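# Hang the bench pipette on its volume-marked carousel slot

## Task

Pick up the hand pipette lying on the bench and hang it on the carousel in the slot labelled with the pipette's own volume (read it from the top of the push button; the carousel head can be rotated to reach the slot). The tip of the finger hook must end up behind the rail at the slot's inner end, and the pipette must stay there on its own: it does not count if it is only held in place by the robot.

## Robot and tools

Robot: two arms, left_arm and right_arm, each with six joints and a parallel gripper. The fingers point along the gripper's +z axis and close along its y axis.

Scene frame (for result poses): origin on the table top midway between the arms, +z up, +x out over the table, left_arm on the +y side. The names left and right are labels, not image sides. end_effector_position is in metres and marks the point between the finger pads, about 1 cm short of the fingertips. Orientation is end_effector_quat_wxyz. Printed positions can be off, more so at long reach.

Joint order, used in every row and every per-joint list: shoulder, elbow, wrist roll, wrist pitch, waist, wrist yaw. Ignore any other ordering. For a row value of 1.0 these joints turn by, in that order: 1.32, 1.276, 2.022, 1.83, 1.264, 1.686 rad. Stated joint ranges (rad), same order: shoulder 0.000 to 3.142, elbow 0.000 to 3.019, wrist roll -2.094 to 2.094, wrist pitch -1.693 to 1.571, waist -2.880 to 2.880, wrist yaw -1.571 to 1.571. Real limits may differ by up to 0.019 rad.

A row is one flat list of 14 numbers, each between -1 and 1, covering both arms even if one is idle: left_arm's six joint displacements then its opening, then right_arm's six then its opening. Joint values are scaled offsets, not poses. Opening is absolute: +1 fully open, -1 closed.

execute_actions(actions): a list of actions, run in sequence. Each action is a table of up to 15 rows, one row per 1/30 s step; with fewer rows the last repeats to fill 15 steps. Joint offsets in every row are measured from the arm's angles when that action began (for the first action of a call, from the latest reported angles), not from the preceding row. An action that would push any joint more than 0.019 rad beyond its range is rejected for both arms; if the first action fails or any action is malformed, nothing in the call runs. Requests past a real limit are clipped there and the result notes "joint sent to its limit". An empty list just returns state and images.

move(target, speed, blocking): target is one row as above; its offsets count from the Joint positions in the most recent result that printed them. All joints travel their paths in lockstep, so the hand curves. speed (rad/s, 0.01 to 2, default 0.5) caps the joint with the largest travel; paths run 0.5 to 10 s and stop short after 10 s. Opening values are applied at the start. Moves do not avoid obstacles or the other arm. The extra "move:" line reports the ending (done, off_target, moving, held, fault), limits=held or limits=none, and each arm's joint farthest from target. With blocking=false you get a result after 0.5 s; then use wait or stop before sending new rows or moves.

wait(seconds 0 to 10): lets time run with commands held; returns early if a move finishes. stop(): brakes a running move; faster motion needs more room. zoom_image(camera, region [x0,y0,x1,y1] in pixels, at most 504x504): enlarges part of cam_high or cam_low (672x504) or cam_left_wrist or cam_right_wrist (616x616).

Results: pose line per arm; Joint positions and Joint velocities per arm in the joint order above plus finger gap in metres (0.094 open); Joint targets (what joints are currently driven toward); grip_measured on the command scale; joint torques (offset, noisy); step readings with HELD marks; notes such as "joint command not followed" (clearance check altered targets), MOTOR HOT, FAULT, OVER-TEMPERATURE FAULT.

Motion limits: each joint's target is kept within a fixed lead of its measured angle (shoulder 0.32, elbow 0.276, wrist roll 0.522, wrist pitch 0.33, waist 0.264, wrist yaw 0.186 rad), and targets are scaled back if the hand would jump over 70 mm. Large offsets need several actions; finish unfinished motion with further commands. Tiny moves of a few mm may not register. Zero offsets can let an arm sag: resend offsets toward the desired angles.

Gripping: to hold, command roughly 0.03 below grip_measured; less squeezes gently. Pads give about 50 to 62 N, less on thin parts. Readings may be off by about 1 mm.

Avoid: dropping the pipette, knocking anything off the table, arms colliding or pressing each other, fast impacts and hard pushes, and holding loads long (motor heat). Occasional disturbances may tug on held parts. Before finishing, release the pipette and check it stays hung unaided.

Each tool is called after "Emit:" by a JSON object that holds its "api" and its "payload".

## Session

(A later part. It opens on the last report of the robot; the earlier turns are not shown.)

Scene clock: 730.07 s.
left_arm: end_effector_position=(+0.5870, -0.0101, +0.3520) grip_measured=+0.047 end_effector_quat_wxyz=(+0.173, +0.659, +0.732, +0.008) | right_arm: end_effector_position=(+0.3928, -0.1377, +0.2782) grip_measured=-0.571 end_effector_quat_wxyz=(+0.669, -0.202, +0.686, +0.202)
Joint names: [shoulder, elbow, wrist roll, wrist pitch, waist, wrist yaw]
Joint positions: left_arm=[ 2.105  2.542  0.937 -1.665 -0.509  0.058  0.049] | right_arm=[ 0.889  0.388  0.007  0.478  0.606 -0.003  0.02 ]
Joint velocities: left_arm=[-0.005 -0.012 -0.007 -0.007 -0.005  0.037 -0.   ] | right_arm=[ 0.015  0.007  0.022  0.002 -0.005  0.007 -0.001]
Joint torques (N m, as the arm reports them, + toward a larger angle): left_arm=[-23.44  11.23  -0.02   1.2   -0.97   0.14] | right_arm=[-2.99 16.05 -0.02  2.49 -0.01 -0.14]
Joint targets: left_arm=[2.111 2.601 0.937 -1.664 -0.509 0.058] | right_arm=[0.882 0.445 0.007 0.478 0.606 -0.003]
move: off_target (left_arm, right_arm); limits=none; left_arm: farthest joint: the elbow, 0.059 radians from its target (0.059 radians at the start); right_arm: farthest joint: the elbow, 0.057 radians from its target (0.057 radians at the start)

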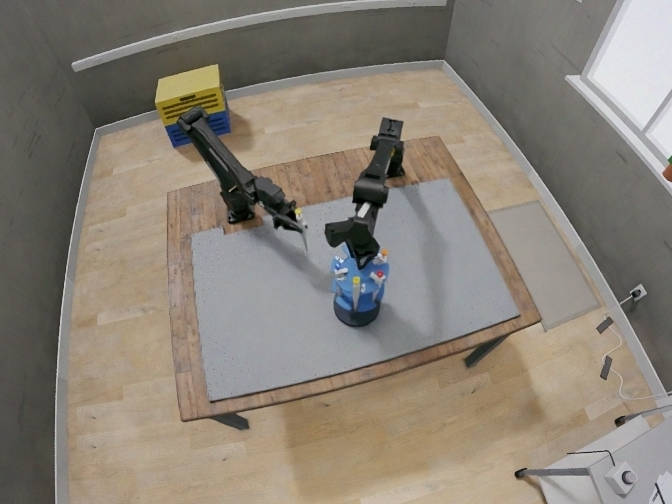

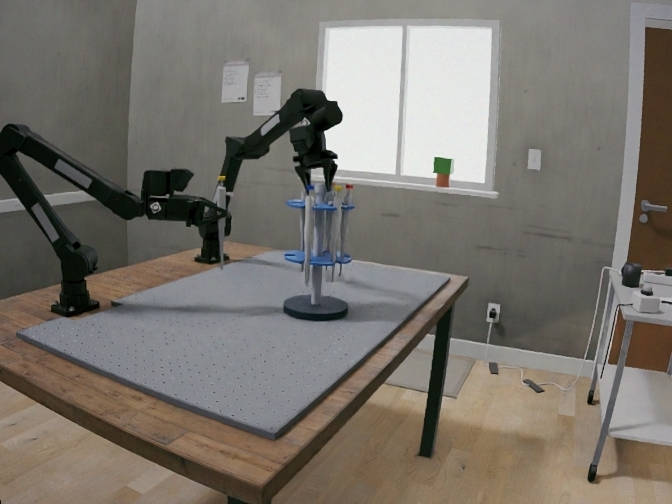

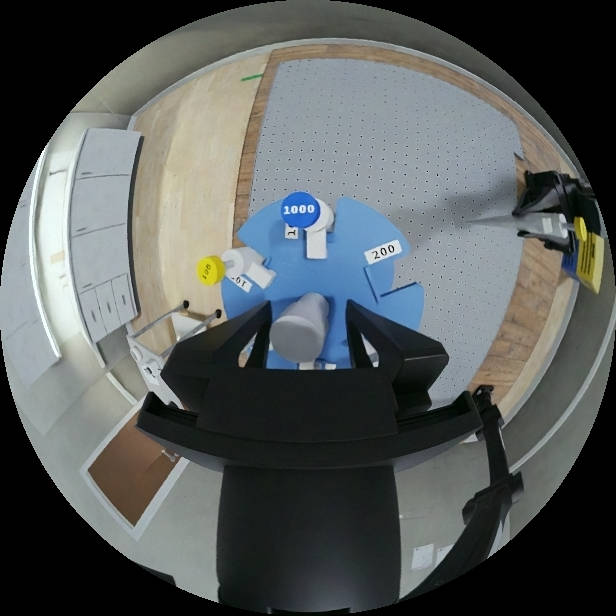

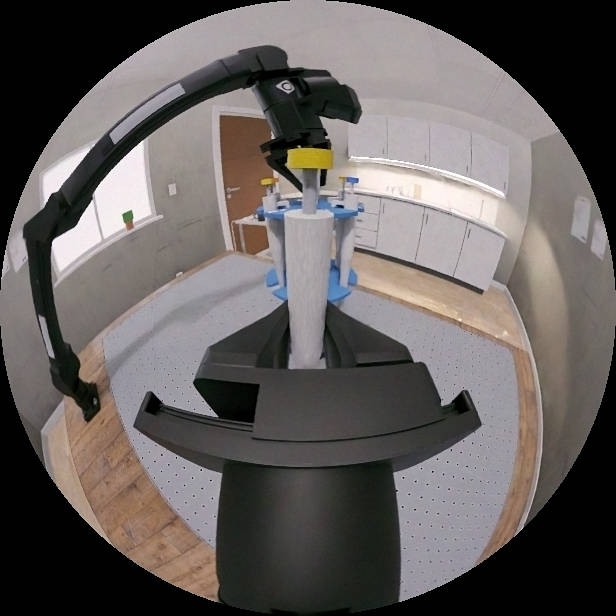

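Emit:
{"api": "move", "payload": {"target": [-0.16,0.046,0,0,0,-0.03,0.05, 0.272,0.222,-0.006,0.092,0,0,-0.61], "speed": 0.35}}

Scene clock: 744.97 s.
left_arm: end_effector_position=(+0.5412, +0.0251, +0.4854) grip_measured=+0.047 end_effector_quat_wxyz=(+0.267, +0.641, +0.718, +0.051) | right_arm: end_effector_position=(+0.4801, -0.0808, +0.2835) grip_measured=-0.571 end_effector_quat_wxyz=(+0.675, -0.202, +0.680, +0.202)
Joint names: [shoulder, elbow, wrist roll, wrist pitch, waist, wrist yaw]
Joint positions: left_arm=[ 1.906  2.55   0.937 -1.665 -0.509  0.012  0.049] | right_arm=[ 1.25   0.618  0.002  0.626  0.606 -0.003  0.02 ]
Joint velocities: left_arm=[-0.005 -0.007  0.051 -0.002  0.015 -0.022 -0.001] | right_arm=[ 0.005 -0.007  0.022 -0.012  0.005  0.066  0.   ]
Joint torques (N m, as the arm reports them, + toward a larger angle): left_arm=[-21.06  10.17  -0.03   1.58  -1.21  -0.09] | right_arm=[-6.99 14.97 -0.1   3.43 -0.01 -0.14]
Joint targets: left_arm=[1.894 2.601 0.937 -1.665 -0.509 0.007] | right_arm=[1.248 0.671 -0.005 0.646 0.606 -0.003]
move: off_target (left_arm, right_arm); limits=none; left_arm: farthest joint: the elbow, 0.051 radians from its target (0.059 radians at the start); right_arm: farthest joint: the elbow, 0.054 radians from its target (0.283 radians at the start)

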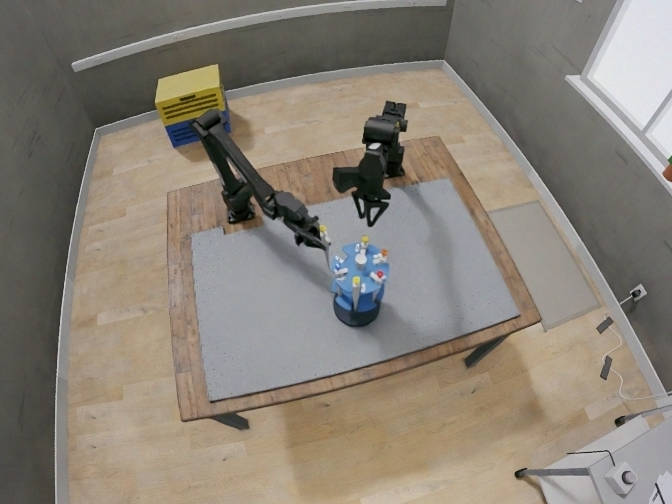

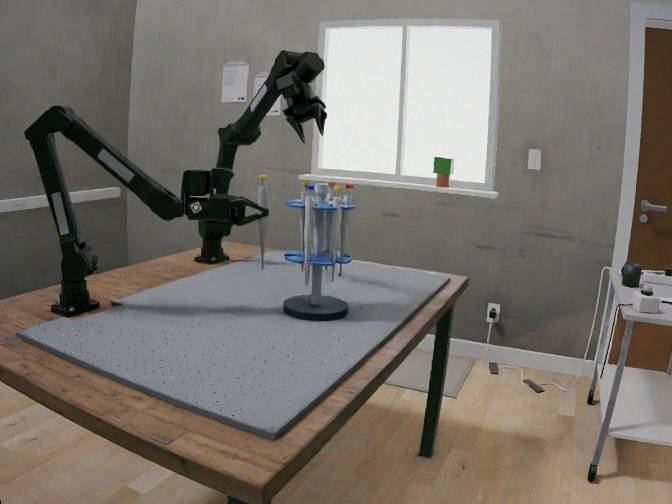

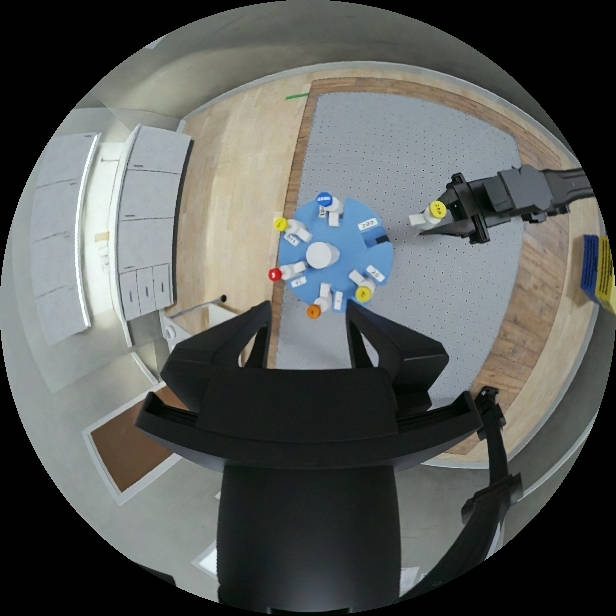

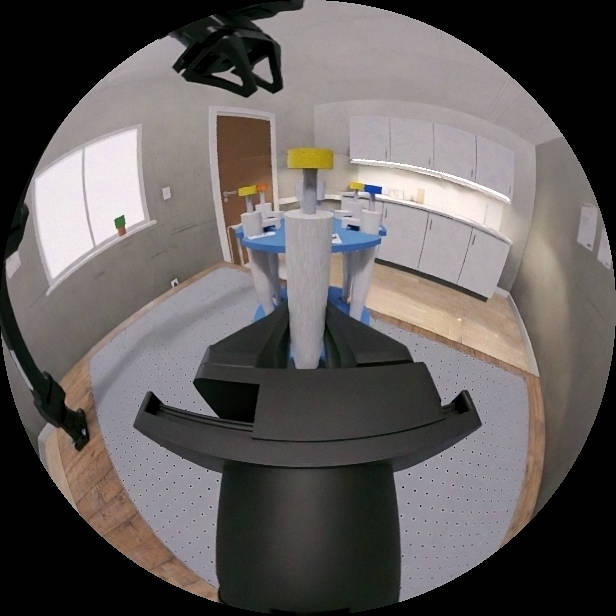

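Emit:
{"api": "zoom_image", "payload": {"camera": "cam_low", "region": [230, 165, 360, 295]}}

Emit:
{"api": "zoom_image", "payload": {"camera": "cam_right_wrist", "region": [220, 140, 400, 330]}}

Emit:
{"api": "zoom_image", "payload": {"camera": "cam_left_wrist", "region": [300, 180, 470, 310]}}

Region (230, 165, 360, 295) of cam_low's 672x504 image, scaled by 3.877, with more detail than that image has.

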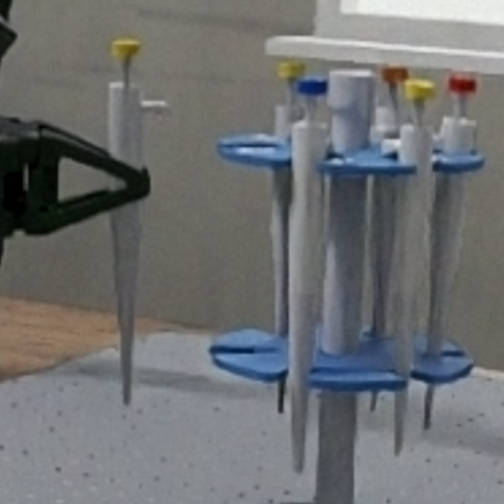

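Region (220, 140, 400, 330) of cam_right_wrist's 616x616 image, scaled by 2.653, with more detail than that image has; it fills the left 477 columns of this view, and the rest is white.

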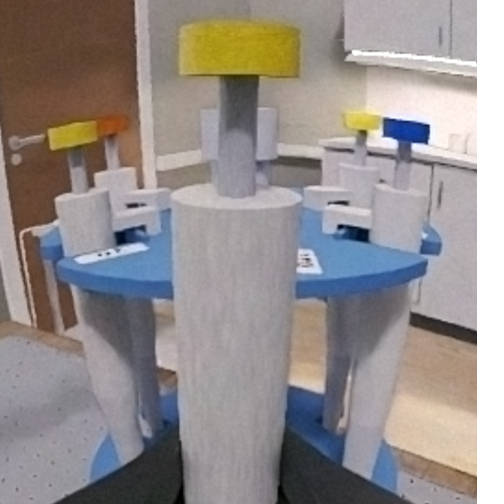

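Region (300, 180, 470, 310) of cam_left_wrist's 616x616 image, scaled by 2.965, with more detail than that image has; it fills the top 385 rows of this view, and the rest is white.

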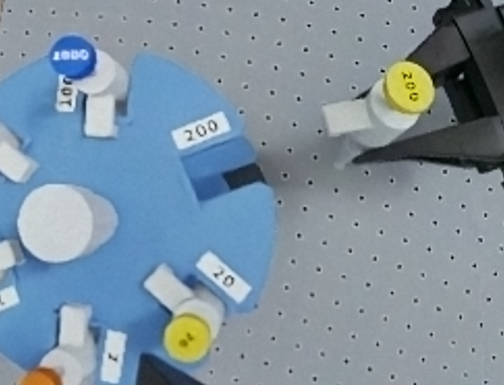

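Emit:
{"api": "execute_actions", "payload": {"actions": [[[-0.009,0.04,0,0,0,0,0.05,0.004,0.045,0,0.012,0,0,-0.61],[-0.009,0.04,0,0,0,0,0.05,0.008,0.047,0,0.014,0,0,-0.61],[-0.009,0.04,0,0,0,0,0.05,0.012,0.049,0,0.016,0,0,-0.61],[-0.009,0.04,0,0,0,0,0.05,0.016,0.052,0,0.017,0,0,-0.61],[-0.009,0.04,0,0,0,0,0.05,0.02,0.054,0,0.019,0,0,-0.61],[-0.009,0.04,0,0,0,0,0.05,0.025,0.056,0,0.021,0,0,-0.61],[-0.009,0.04,0,0,0,0,0.05,0.029,0.058,0,0.022,0,0,-0.61],[-0.009,0.04,0,0,0,0,0.05,0.033,0.061,0,0.024,0,0,-0.61],[-0.009,0.04,0,0,0,0,0.05,0.037,0.063,0,0.026,0,0,-0.61],[-0.009,0.04,0,0,0,0,0.05,0.041,0.065,0,0.027,0,0,-0.61],[-0.009,0.04,0,0,0,0,0.05,0.049,0.069,0,0.03,0,0,-0.61],[-0.009,0.04,0,0,0,0,0.05,0.057,0.074,0,0.033,0,0,-0.61],[-0.009,0.04,0,0,0,0,0.05,0.065,0.078,0,0.036,0,0,-0.61],[-0.009,0.04,0,0,0,0,0.05,0.074,0.083,0,0.04,0,0,-0.61],[-0.009,0.04,0,0,0,0,0.05,0.082,0.087,0,0.043,0,0,-0.61]]]}}

Emit:
{"api": "wait", "payload": {"seconds": 0.5}}

Emit:
{"api": "zoom_image", "payload": {"camera": "cam_low", "region": [230, 165, 360, 295]}}

Emit:
{"api": "zoom_image", "payload": {"camera": "cam_left_wrist", "region": [300, 180, 470, 310]}}

Scene clock: 792.87 s.
left_arm: end_effector_position=(+0.5412, +0.0251, +0.4854) grip_measured=+0.047 end_effector_quat_wxyz=(+0.267, +0.641, +0.718, +0.051) | right_arm: end_effector_position=(+0.4989, -0.0685, +0.2779) grip_measured=-0.571 end_effector_quat_wxyz=(+0.678, -0.201, +0.677, +0.203)
Joint names: [shoulder, elbow, wrist roll, wrist pitch, waist, wrist yaw]
Joint positions: left_arm=[ 1.906  2.55   0.937 -1.665 -0.509  0.012  0.049] | right_arm=[ 1.332  0.661  0.002  0.673  0.606 -0.003  0.02 ]
Joint velocities: left_arm=[-0.015  0.002  0.051 -0.012 -0.015 -0.022  0.001] | right_arm=[ 0.317  0.168 -0.081  0.178  0.015 -0.022  0.   ]
Joint torques (N m, as the arm reports them, + toward a larger angle): left_arm=[-21.12  10.21  -0.04   1.58  -1.21   0.11] | right_arm=[-7.34 14.99 -0.03  3.21  0.11 -0.14]
Joint targets: left_arm=[1.894 2.601 0.937 -1.665 -0.509 0.012] | right_arm=[1.359 0.729 0.002 0.704 0.606 -0.003]
Step readings (joint positions):
0: left_arm=[1.906 2.550 0.937 -1.665 -0.509 0.012] | right_arm=[1.250 0.618 0.002 0.626 0.606 -0.003]
1: left_arm=[1.906 2.550 0.937 -1.665 -0.509 0.012] | right_arm=[1.250 0.618 0.002 0.626 0.606 -0.003]
2: left_arm=[1.906 2.550 0.937 -1.665 -0.509 0.012] | right_arm=[1.251 0.618 0.002 0.627 0.606 -0.003]
4: left_arm=[1.906 2.550 0.937 -1.665 -0.509 0.012] | right_arm=[1.255 0.619 0.002 0.633 0.606 -0.003]
8: left_arm=[1.906 2.550 0.937 -1.665 -0.509 0.012] | right_arm=[1.276 0.632 0.002 0.644 0.606 -0.003]
15: Joint positions above

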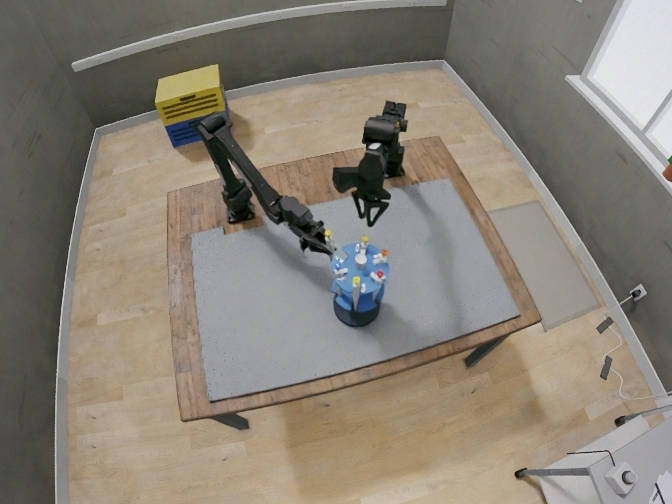

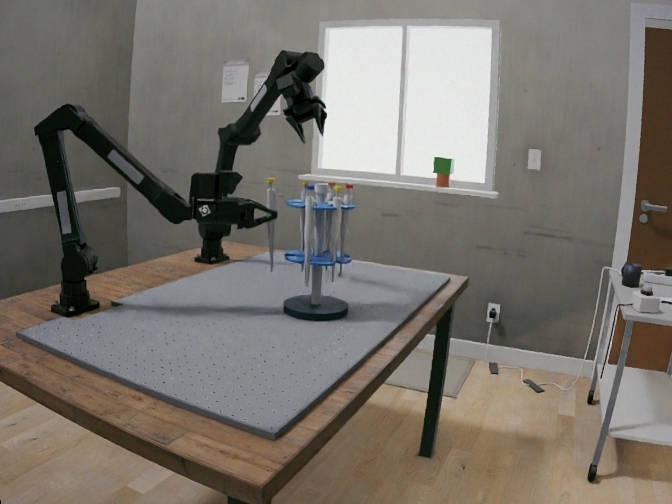

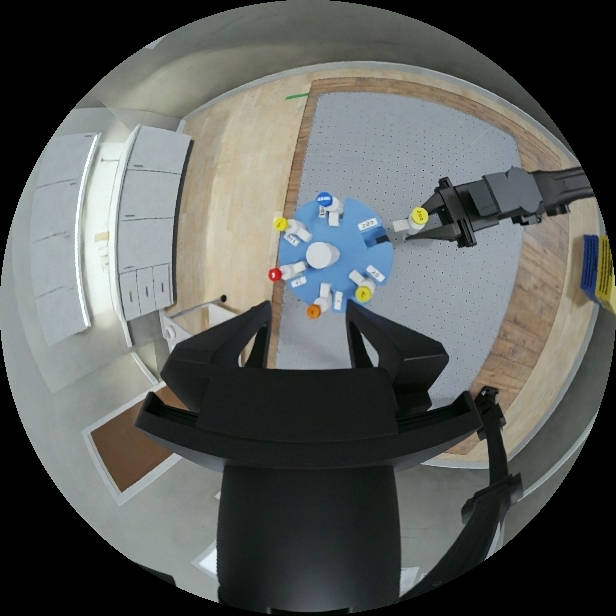

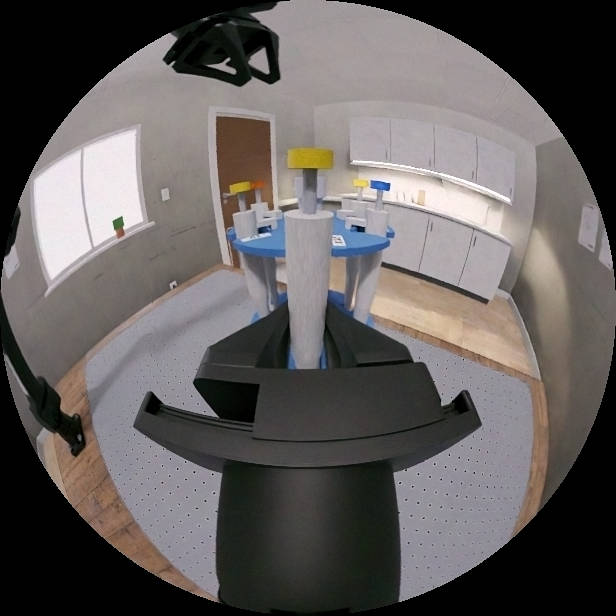

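Scene clock: 793.37 s.
left_arm: end_effector_position=(+0.5412, +0.0251, +0.4854) grip_measured=+0.047 end_effector_quat_wxyz=(+0.267, +0.641, +0.718, +0.051) | right_arm: end_effector_position=(+0.5053, -0.0644, +0.2724) grip_measured=-0.571 end_effector_quat_wxyz=(+0.677, -0.202, +0.678, +0.203)
Joint names: [shoulder, elbow, wrist roll, wrist pitch, waist, wrist yaw]
Joint positions: left_arm=[ 1.906  2.55   0.937 -1.665 -0.509  0.012  0.049] | right_arm=[ 1.361  0.675  0.002  0.684  0.606 -0.003  0.02 ]
Joint velocities: left_arm=[-0.005  0.007 -0.022  0.002  0.005 -0.037  0.001] | right_arm=[-0.015  0.012  0.051 -0.002  0.005 -0.095  0.001]
Joint torques (N m, as the arm reports them, + toward a larger angle): left_arm=[-21.18  10.21  -0.04   1.57  -1.23   0.12] | right_arm=[-8.32 14.6  -0.01  3.36  0.03 -0.15]
Joint targets: left_arm=[1.894 2.601 0.937 -1.665 -0.509 0.012] | right_arm=[1.359 0.729 0.002 0.704 0.606 -0.003]
wait: 0.50 s; at rest by 0.43 s

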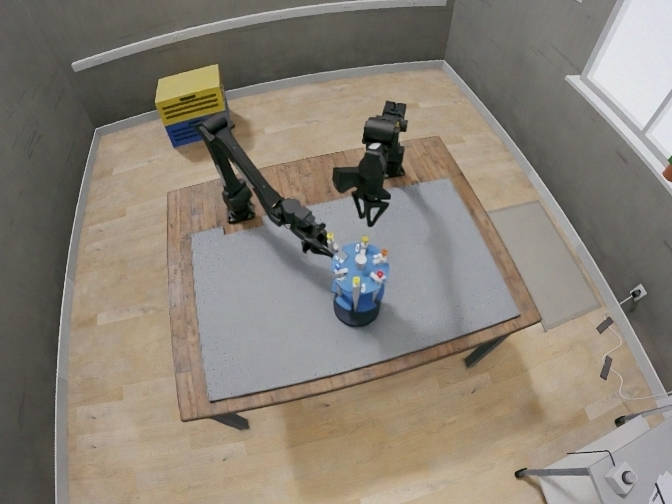

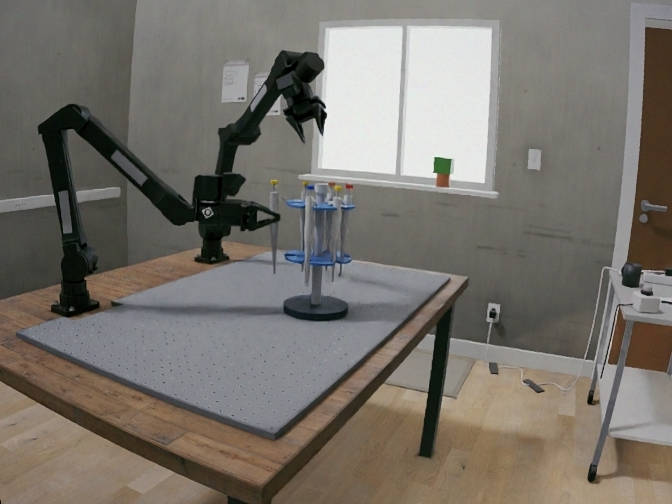

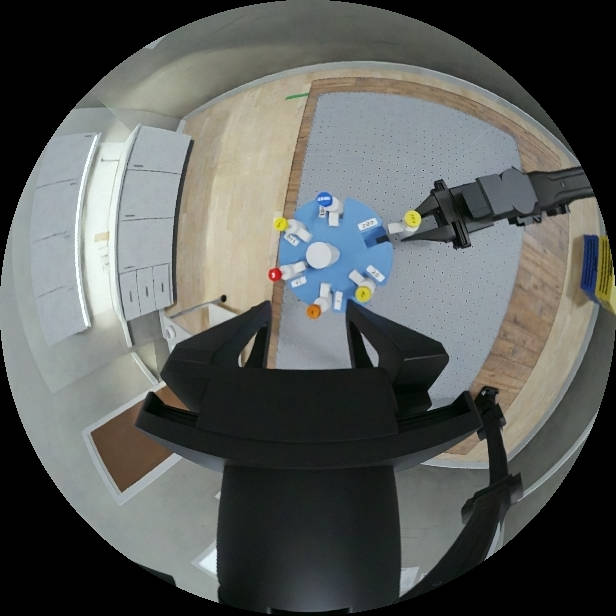

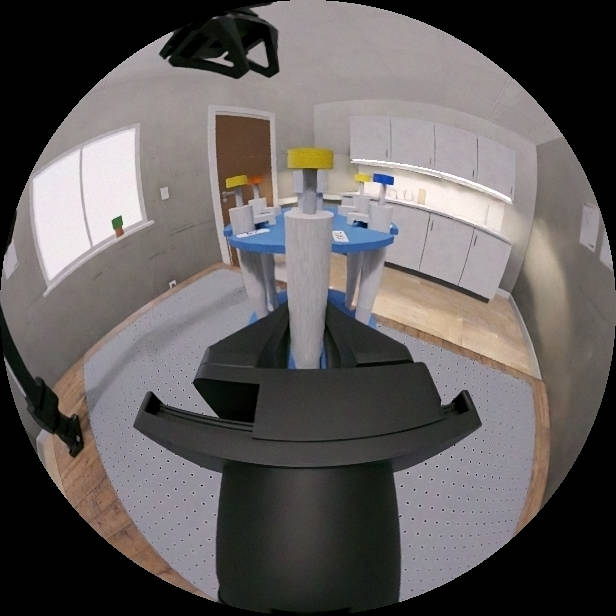

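Region (230, 165, 360, 295) of cam_low's 672x504 image, scaled by 3.877, with more detail than that image has.

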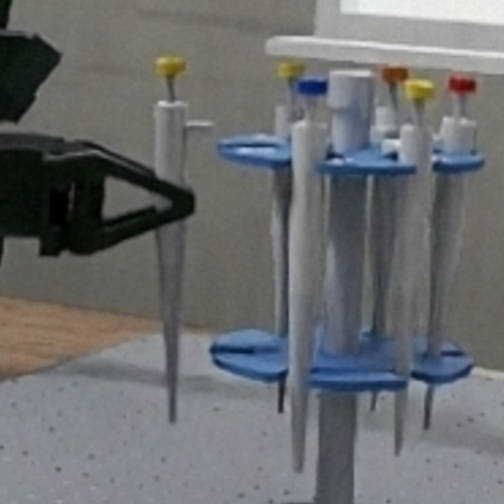

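Region (300, 180, 470, 310) of cam_left_wrist's 616x616 image, scaled by 2.965, with more detail than that image has; it fills the top 385 rows of this view, and the rest is white.

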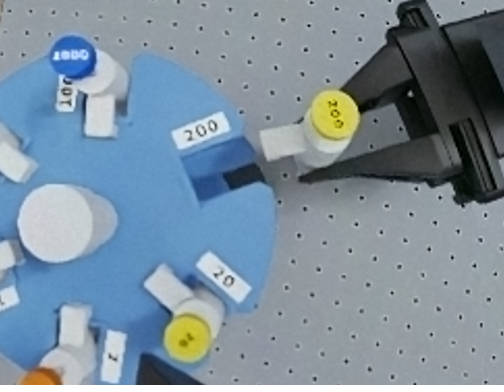

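Emit:
{"api": "execute_actions", "payload": {"actions": [[[-0.009,0.04,0,0,0,0,0.05,0.002,0.047,0,0.005,0,0,-0.61],[-0.009,0.04,0,0,0,0,0.05,0.006,0.052,0,0.003,0,0,-0.61],[-0.009,0.04,0,0,0,0,0.05,0.01,0.057,0,0.002,0,0,-0.61],[-0.009,0.04,0,0,0,0,0.05,0.015,0.063,0,0.001,0,0,-0.61],[-0.009,0.04,0,0,0,0,0.05,0.02,0.069,0,0,0,0,-0.61],[-0.009,0.04,0,0,0,0,0.05,0.025,0.075,0,-0.001,0,0,-0.61],[-0.009,0.04,0,0,0,0,0.05,0.03,0.081,0,-0.002,0,0,-0.61],[-0.009,0.04,0,0,0,0,0.05,0.035,0.087,0,-0.003,0,0,-0.61],[-0.009,0.04,0,0,0,0,0.05,0.04,0.093,0,-0.004,0,0,-0.61],[-0.009,0.04,0,0,0,0,0.05,0.045,0.099,0,-0.005,0,0,-0.61],[-0.009,0.04,0,0,0,0,0.05,0.05,0.105,0,-0.006,0,0,-0.61],[-0.009,0.04,0,0,0,0,0.05,0.055,0.111,0,-0.007,0,0,-0.61],[-0.009,0.04,0,0,0,0,0.05,0.06,0.117,0,-0.008,0,0,-0.61],[-0.009,0.04,0,0,0,0,0.05,0.065,0.122,0,-0.009,0,0,-0.61],[-0.009,0.04,0,0,0,0,0.05,0.069,0.127,0,-0.009,0,0,-0.61]]]}}

Emit:
{"api": "wait", "payload": {"seconds": 0.5}}

Emit:
{"api": "zoom_image", "payload": {"camera": "cam_low", "region": [230, 165, 360, 295]}}

Emit:
{"api": "zoom_image", "payload": {"camera": "cam_left_wrist", "region": [300, 180, 470, 310]}}

Scene clock: 816.60 s.
left_arm: end_effector_position=(+0.5412, +0.0251, +0.4854) grip_measured=+0.047 end_effector_quat_wxyz=(+0.267, +0.641, +0.718, +0.051) | right_arm: end_effector_position=(+0.5334, -0.0461, +0.2807) grip_measured=-0.571 end_effector_quat_wxyz=(+0.680, -0.201, +0.675, +0.204)
Joint names: [shoulder, elbow, wrist roll, wrist pitch, waist, wrist yaw]
Joint positions: left_arm=[ 1.906  2.55   0.937 -1.665 -0.509  0.012  0.049] | right_arm=[ 1.435  0.77   0.002  0.672  0.606 -0.002  0.02 ]
Joint velocities: left_arm=[-0.015  0.007 -0.007 -0.017  0.005 -0.022 -0.001] | right_arm=[ 0.19   0.183 -0.051 -0.032 -0.005 -0.037 -0.   ]
Joint torques (N m, as the arm reports them, + toward a larger angle): left_arm=[-21.15  10.21  -0.04   1.58  -1.22   0.11] | right_arm=[-9.5  15.02 -0.05  2.37 -0.04 -0.16]
Joint targets: left_arm=[1.894 2.601 0.937 -1.665 -0.509 0.012] | right_arm=[1.452 0.837 0.002 0.668 0.606 -0.002]
Step readings (joint positions):
0: left_arm=[1.906 2.550 0.937 -1.665 -0.509 0.012] | right_arm=[1.361 0.675 0.002 0.684 0.606 -0.003]
1: left_arm=[1.906 2.550 0.937 -1.665 -0.509 0.012] | right_arm=[1.361 0.675 0.002 0.684 0.606 -0.003]
2: left_arm=[1.906 2.550 0.937 -1.665 -0.509 0.012] | right_arm=[1.361 0.676 0.002 0.684 0.606 -0.003]
4: left_arm=[1.906 2.550 0.937 -1.665 -0.509 0.012] | right_arm=[1.365 0.682 0.002 0.684 0.606 -0.003]
8: left_arm=[1.906 2.550 0.937 -1.665 -0.509 0.012] | right_arm=[1.388 0.716 0.002 0.684 0.606 -0.003]
15: Joint positions above

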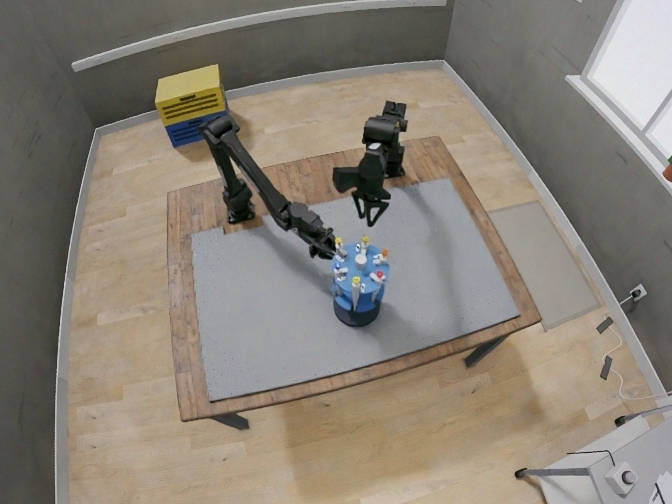

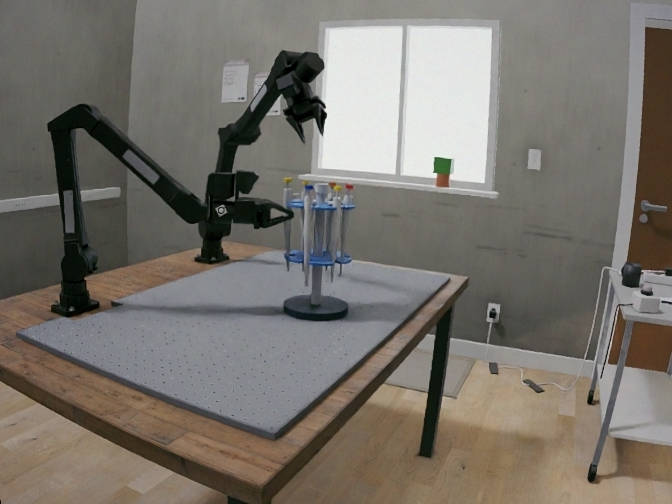

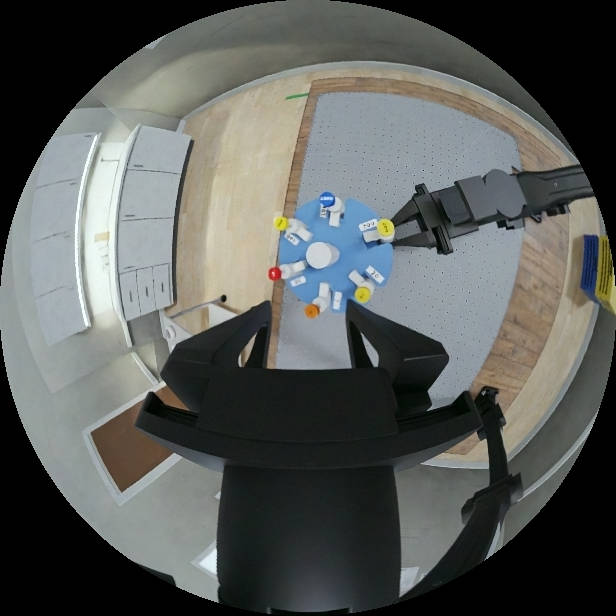

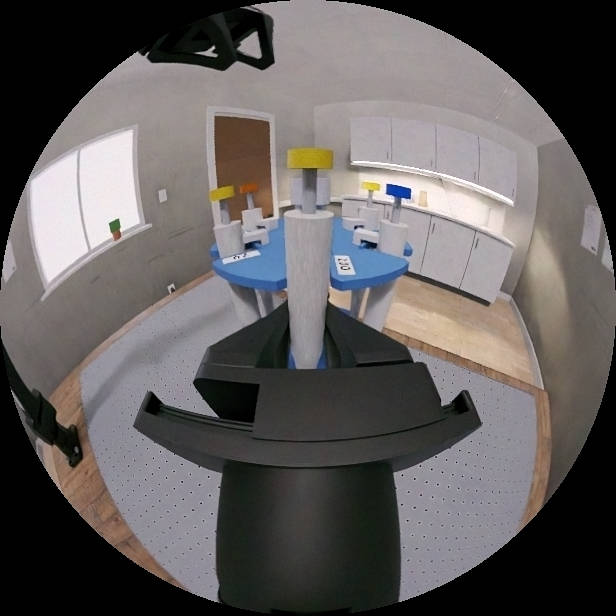

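Scene clock: 817.10 s.
left_arm: end_effector_position=(+0.5412, +0.0251, +0.4854) grip_measured=+0.047 end_effector_quat_wxyz=(+0.267, +0.641, +0.718, +0.051) | right_arm: end_effector_position=(+0.5378, -0.0432, +0.2778) grip_measured=-0.571 end_effector_quat_wxyz=(+0.678, -0.202, +0.678, +0.203)
Joint names: [shoulder, elbow, wrist roll, wrist pitch, waist, wrist yaw]
Joint positions: left_arm=[ 1.906  2.55   0.937 -1.665 -0.509  0.012  0.049] | right_arm=[ 1.451  0.783  0.002  0.669  0.606 -0.002  0.02 ]
Joint velocities: left_arm=[-0.005 -0.012 -0.081 -0.007 -0.005 -0.037  0.   ] | right_arm=[ 0.005 -0.002 -0.007 -0.012 -0.015 -0.037 -0.   ]
Joint torques (N m, as the arm reports them, + toward a larger angle): left_arm=[-21.16  10.22  -0.03   1.58  -1.17   0.12] | right_arm=[-9.81 14.8  -0.02  2.46  0.02 -0.15]
Joint targets: left_arm=[1.894 2.601 0.937 -1.665 -0.509 0.012] | right_arm=[1.453 0.837 0.002 0.668 0.606 -0.002]
wait: 0.50 s; at rest by 0.30 s

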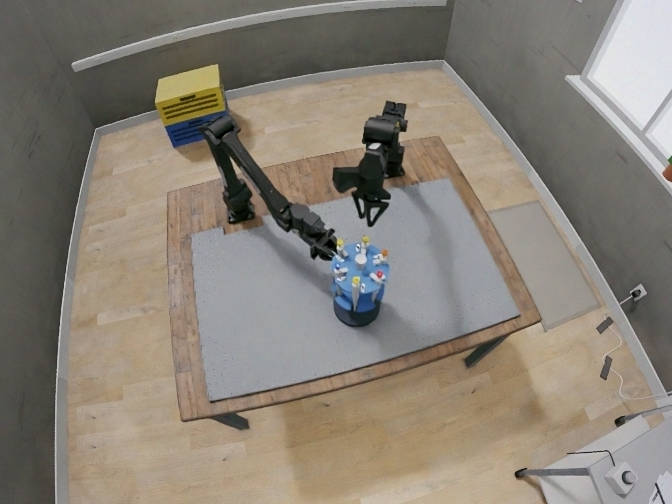

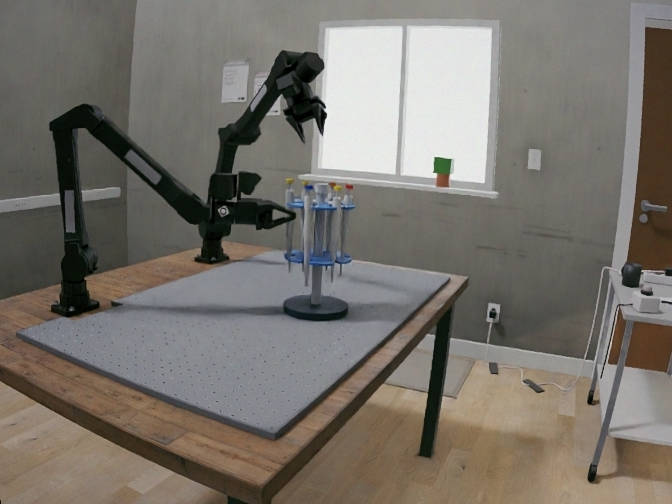

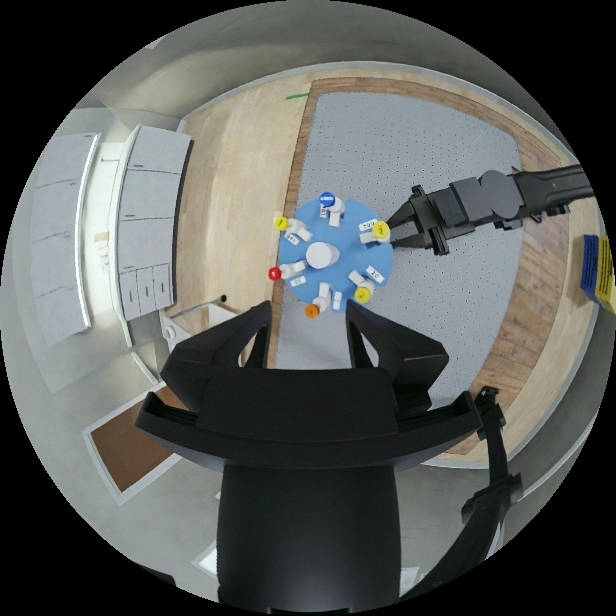

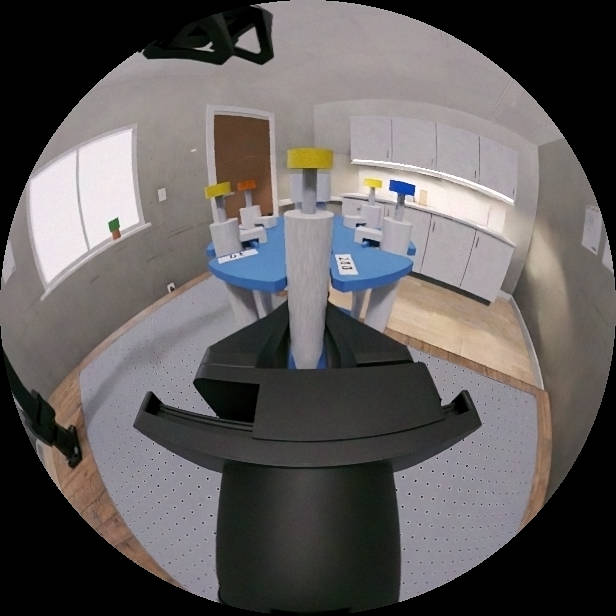

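Region (230, 165, 360, 295) of cam_low's 672x504 image, scaled by 3.877, with more detail than that image has.

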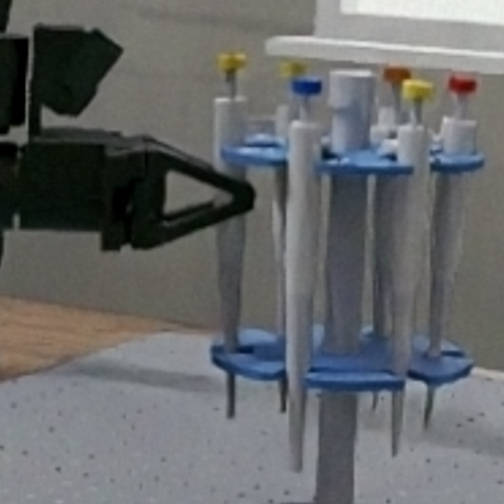

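Region (300, 180, 470, 310) of cam_left_wrist's 616x616 image, scaled by 2.965, with more detail than that image has; it fills the top 385 rows of this view, and the rest is white.

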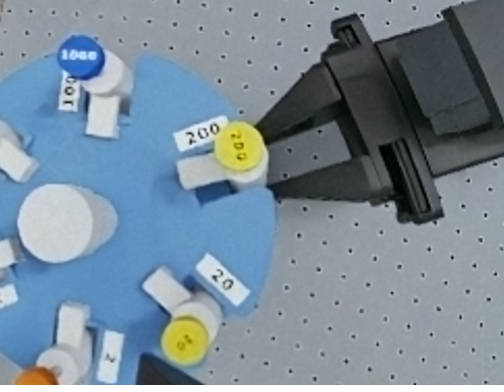

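Emit:
{"api": "execute_actions", "payload": {"actions": []}}

Scene clock: 858.03 s.
left_arm: end_effector_position=(+0.5412, +0.0251, +0.4854) grip_measured=+0.047 end_effector_quat_wxyz=(+0.267, +0.641, +0.718, +0.051) | right_arm: end_effector_position=(+0.5378, -0.0432, +0.2778) grip_measured=-0.571 end_effector_quat_wxyz=(+0.678, -0.202, +0.678, +0.203)
Joint names: [shoulder, elbow, wrist roll, wrist pitch, waist, wrist yaw]
Joint positions: left_arm=[ 1.906  2.55   0.937 -1.665 -0.509  0.012  0.049] | right_arm=[ 1.451  0.783  0.002  0.669  0.606 -0.002  0.02 ]
Joint velocities: left_arm=[-0.015  0.007  0.037 -0.022  0.005 -0.007 -0.   ] | right_arm=[-0.015  0.007 -0.051 -0.007 -0.005  0.007  0.001]
Joint torques (N m, as the arm reports them, + toward a larger angle): left_arm=[-21.2   10.21  -0.03   1.58  -1.28   0.11] | right_arm=[-9.81 14.83 -0.02  2.41  0.09 -0.15]
Joint targets: left_arm=[1.894 2.601 0.937 -1.665 -0.509 0.012] | right_arm=[1.453 0.837 0.002 0.668 0.606 -0.002]

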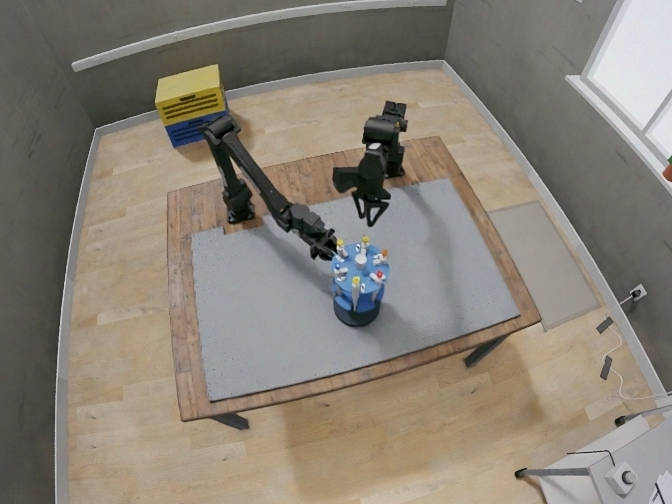

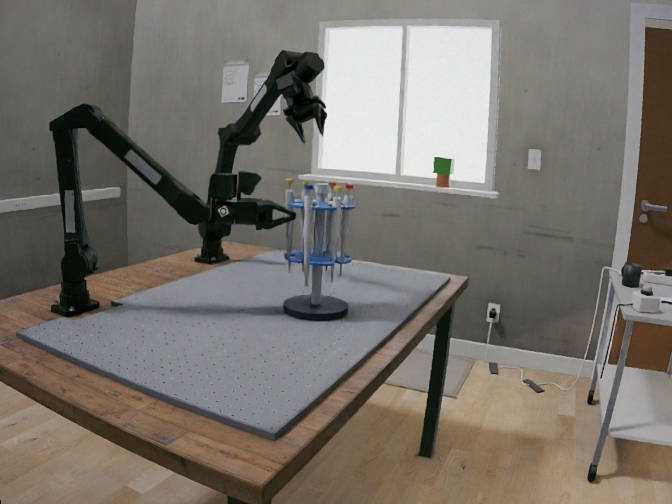

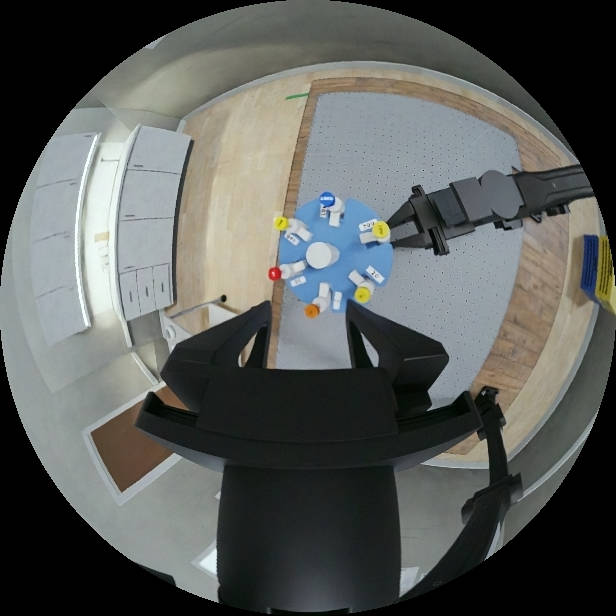

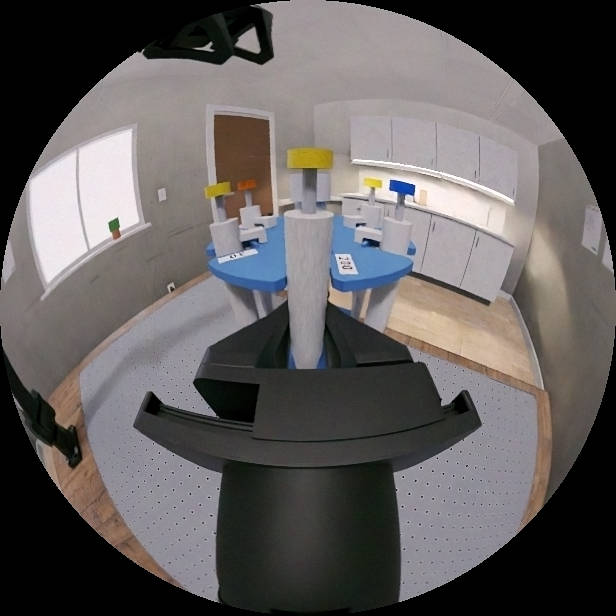

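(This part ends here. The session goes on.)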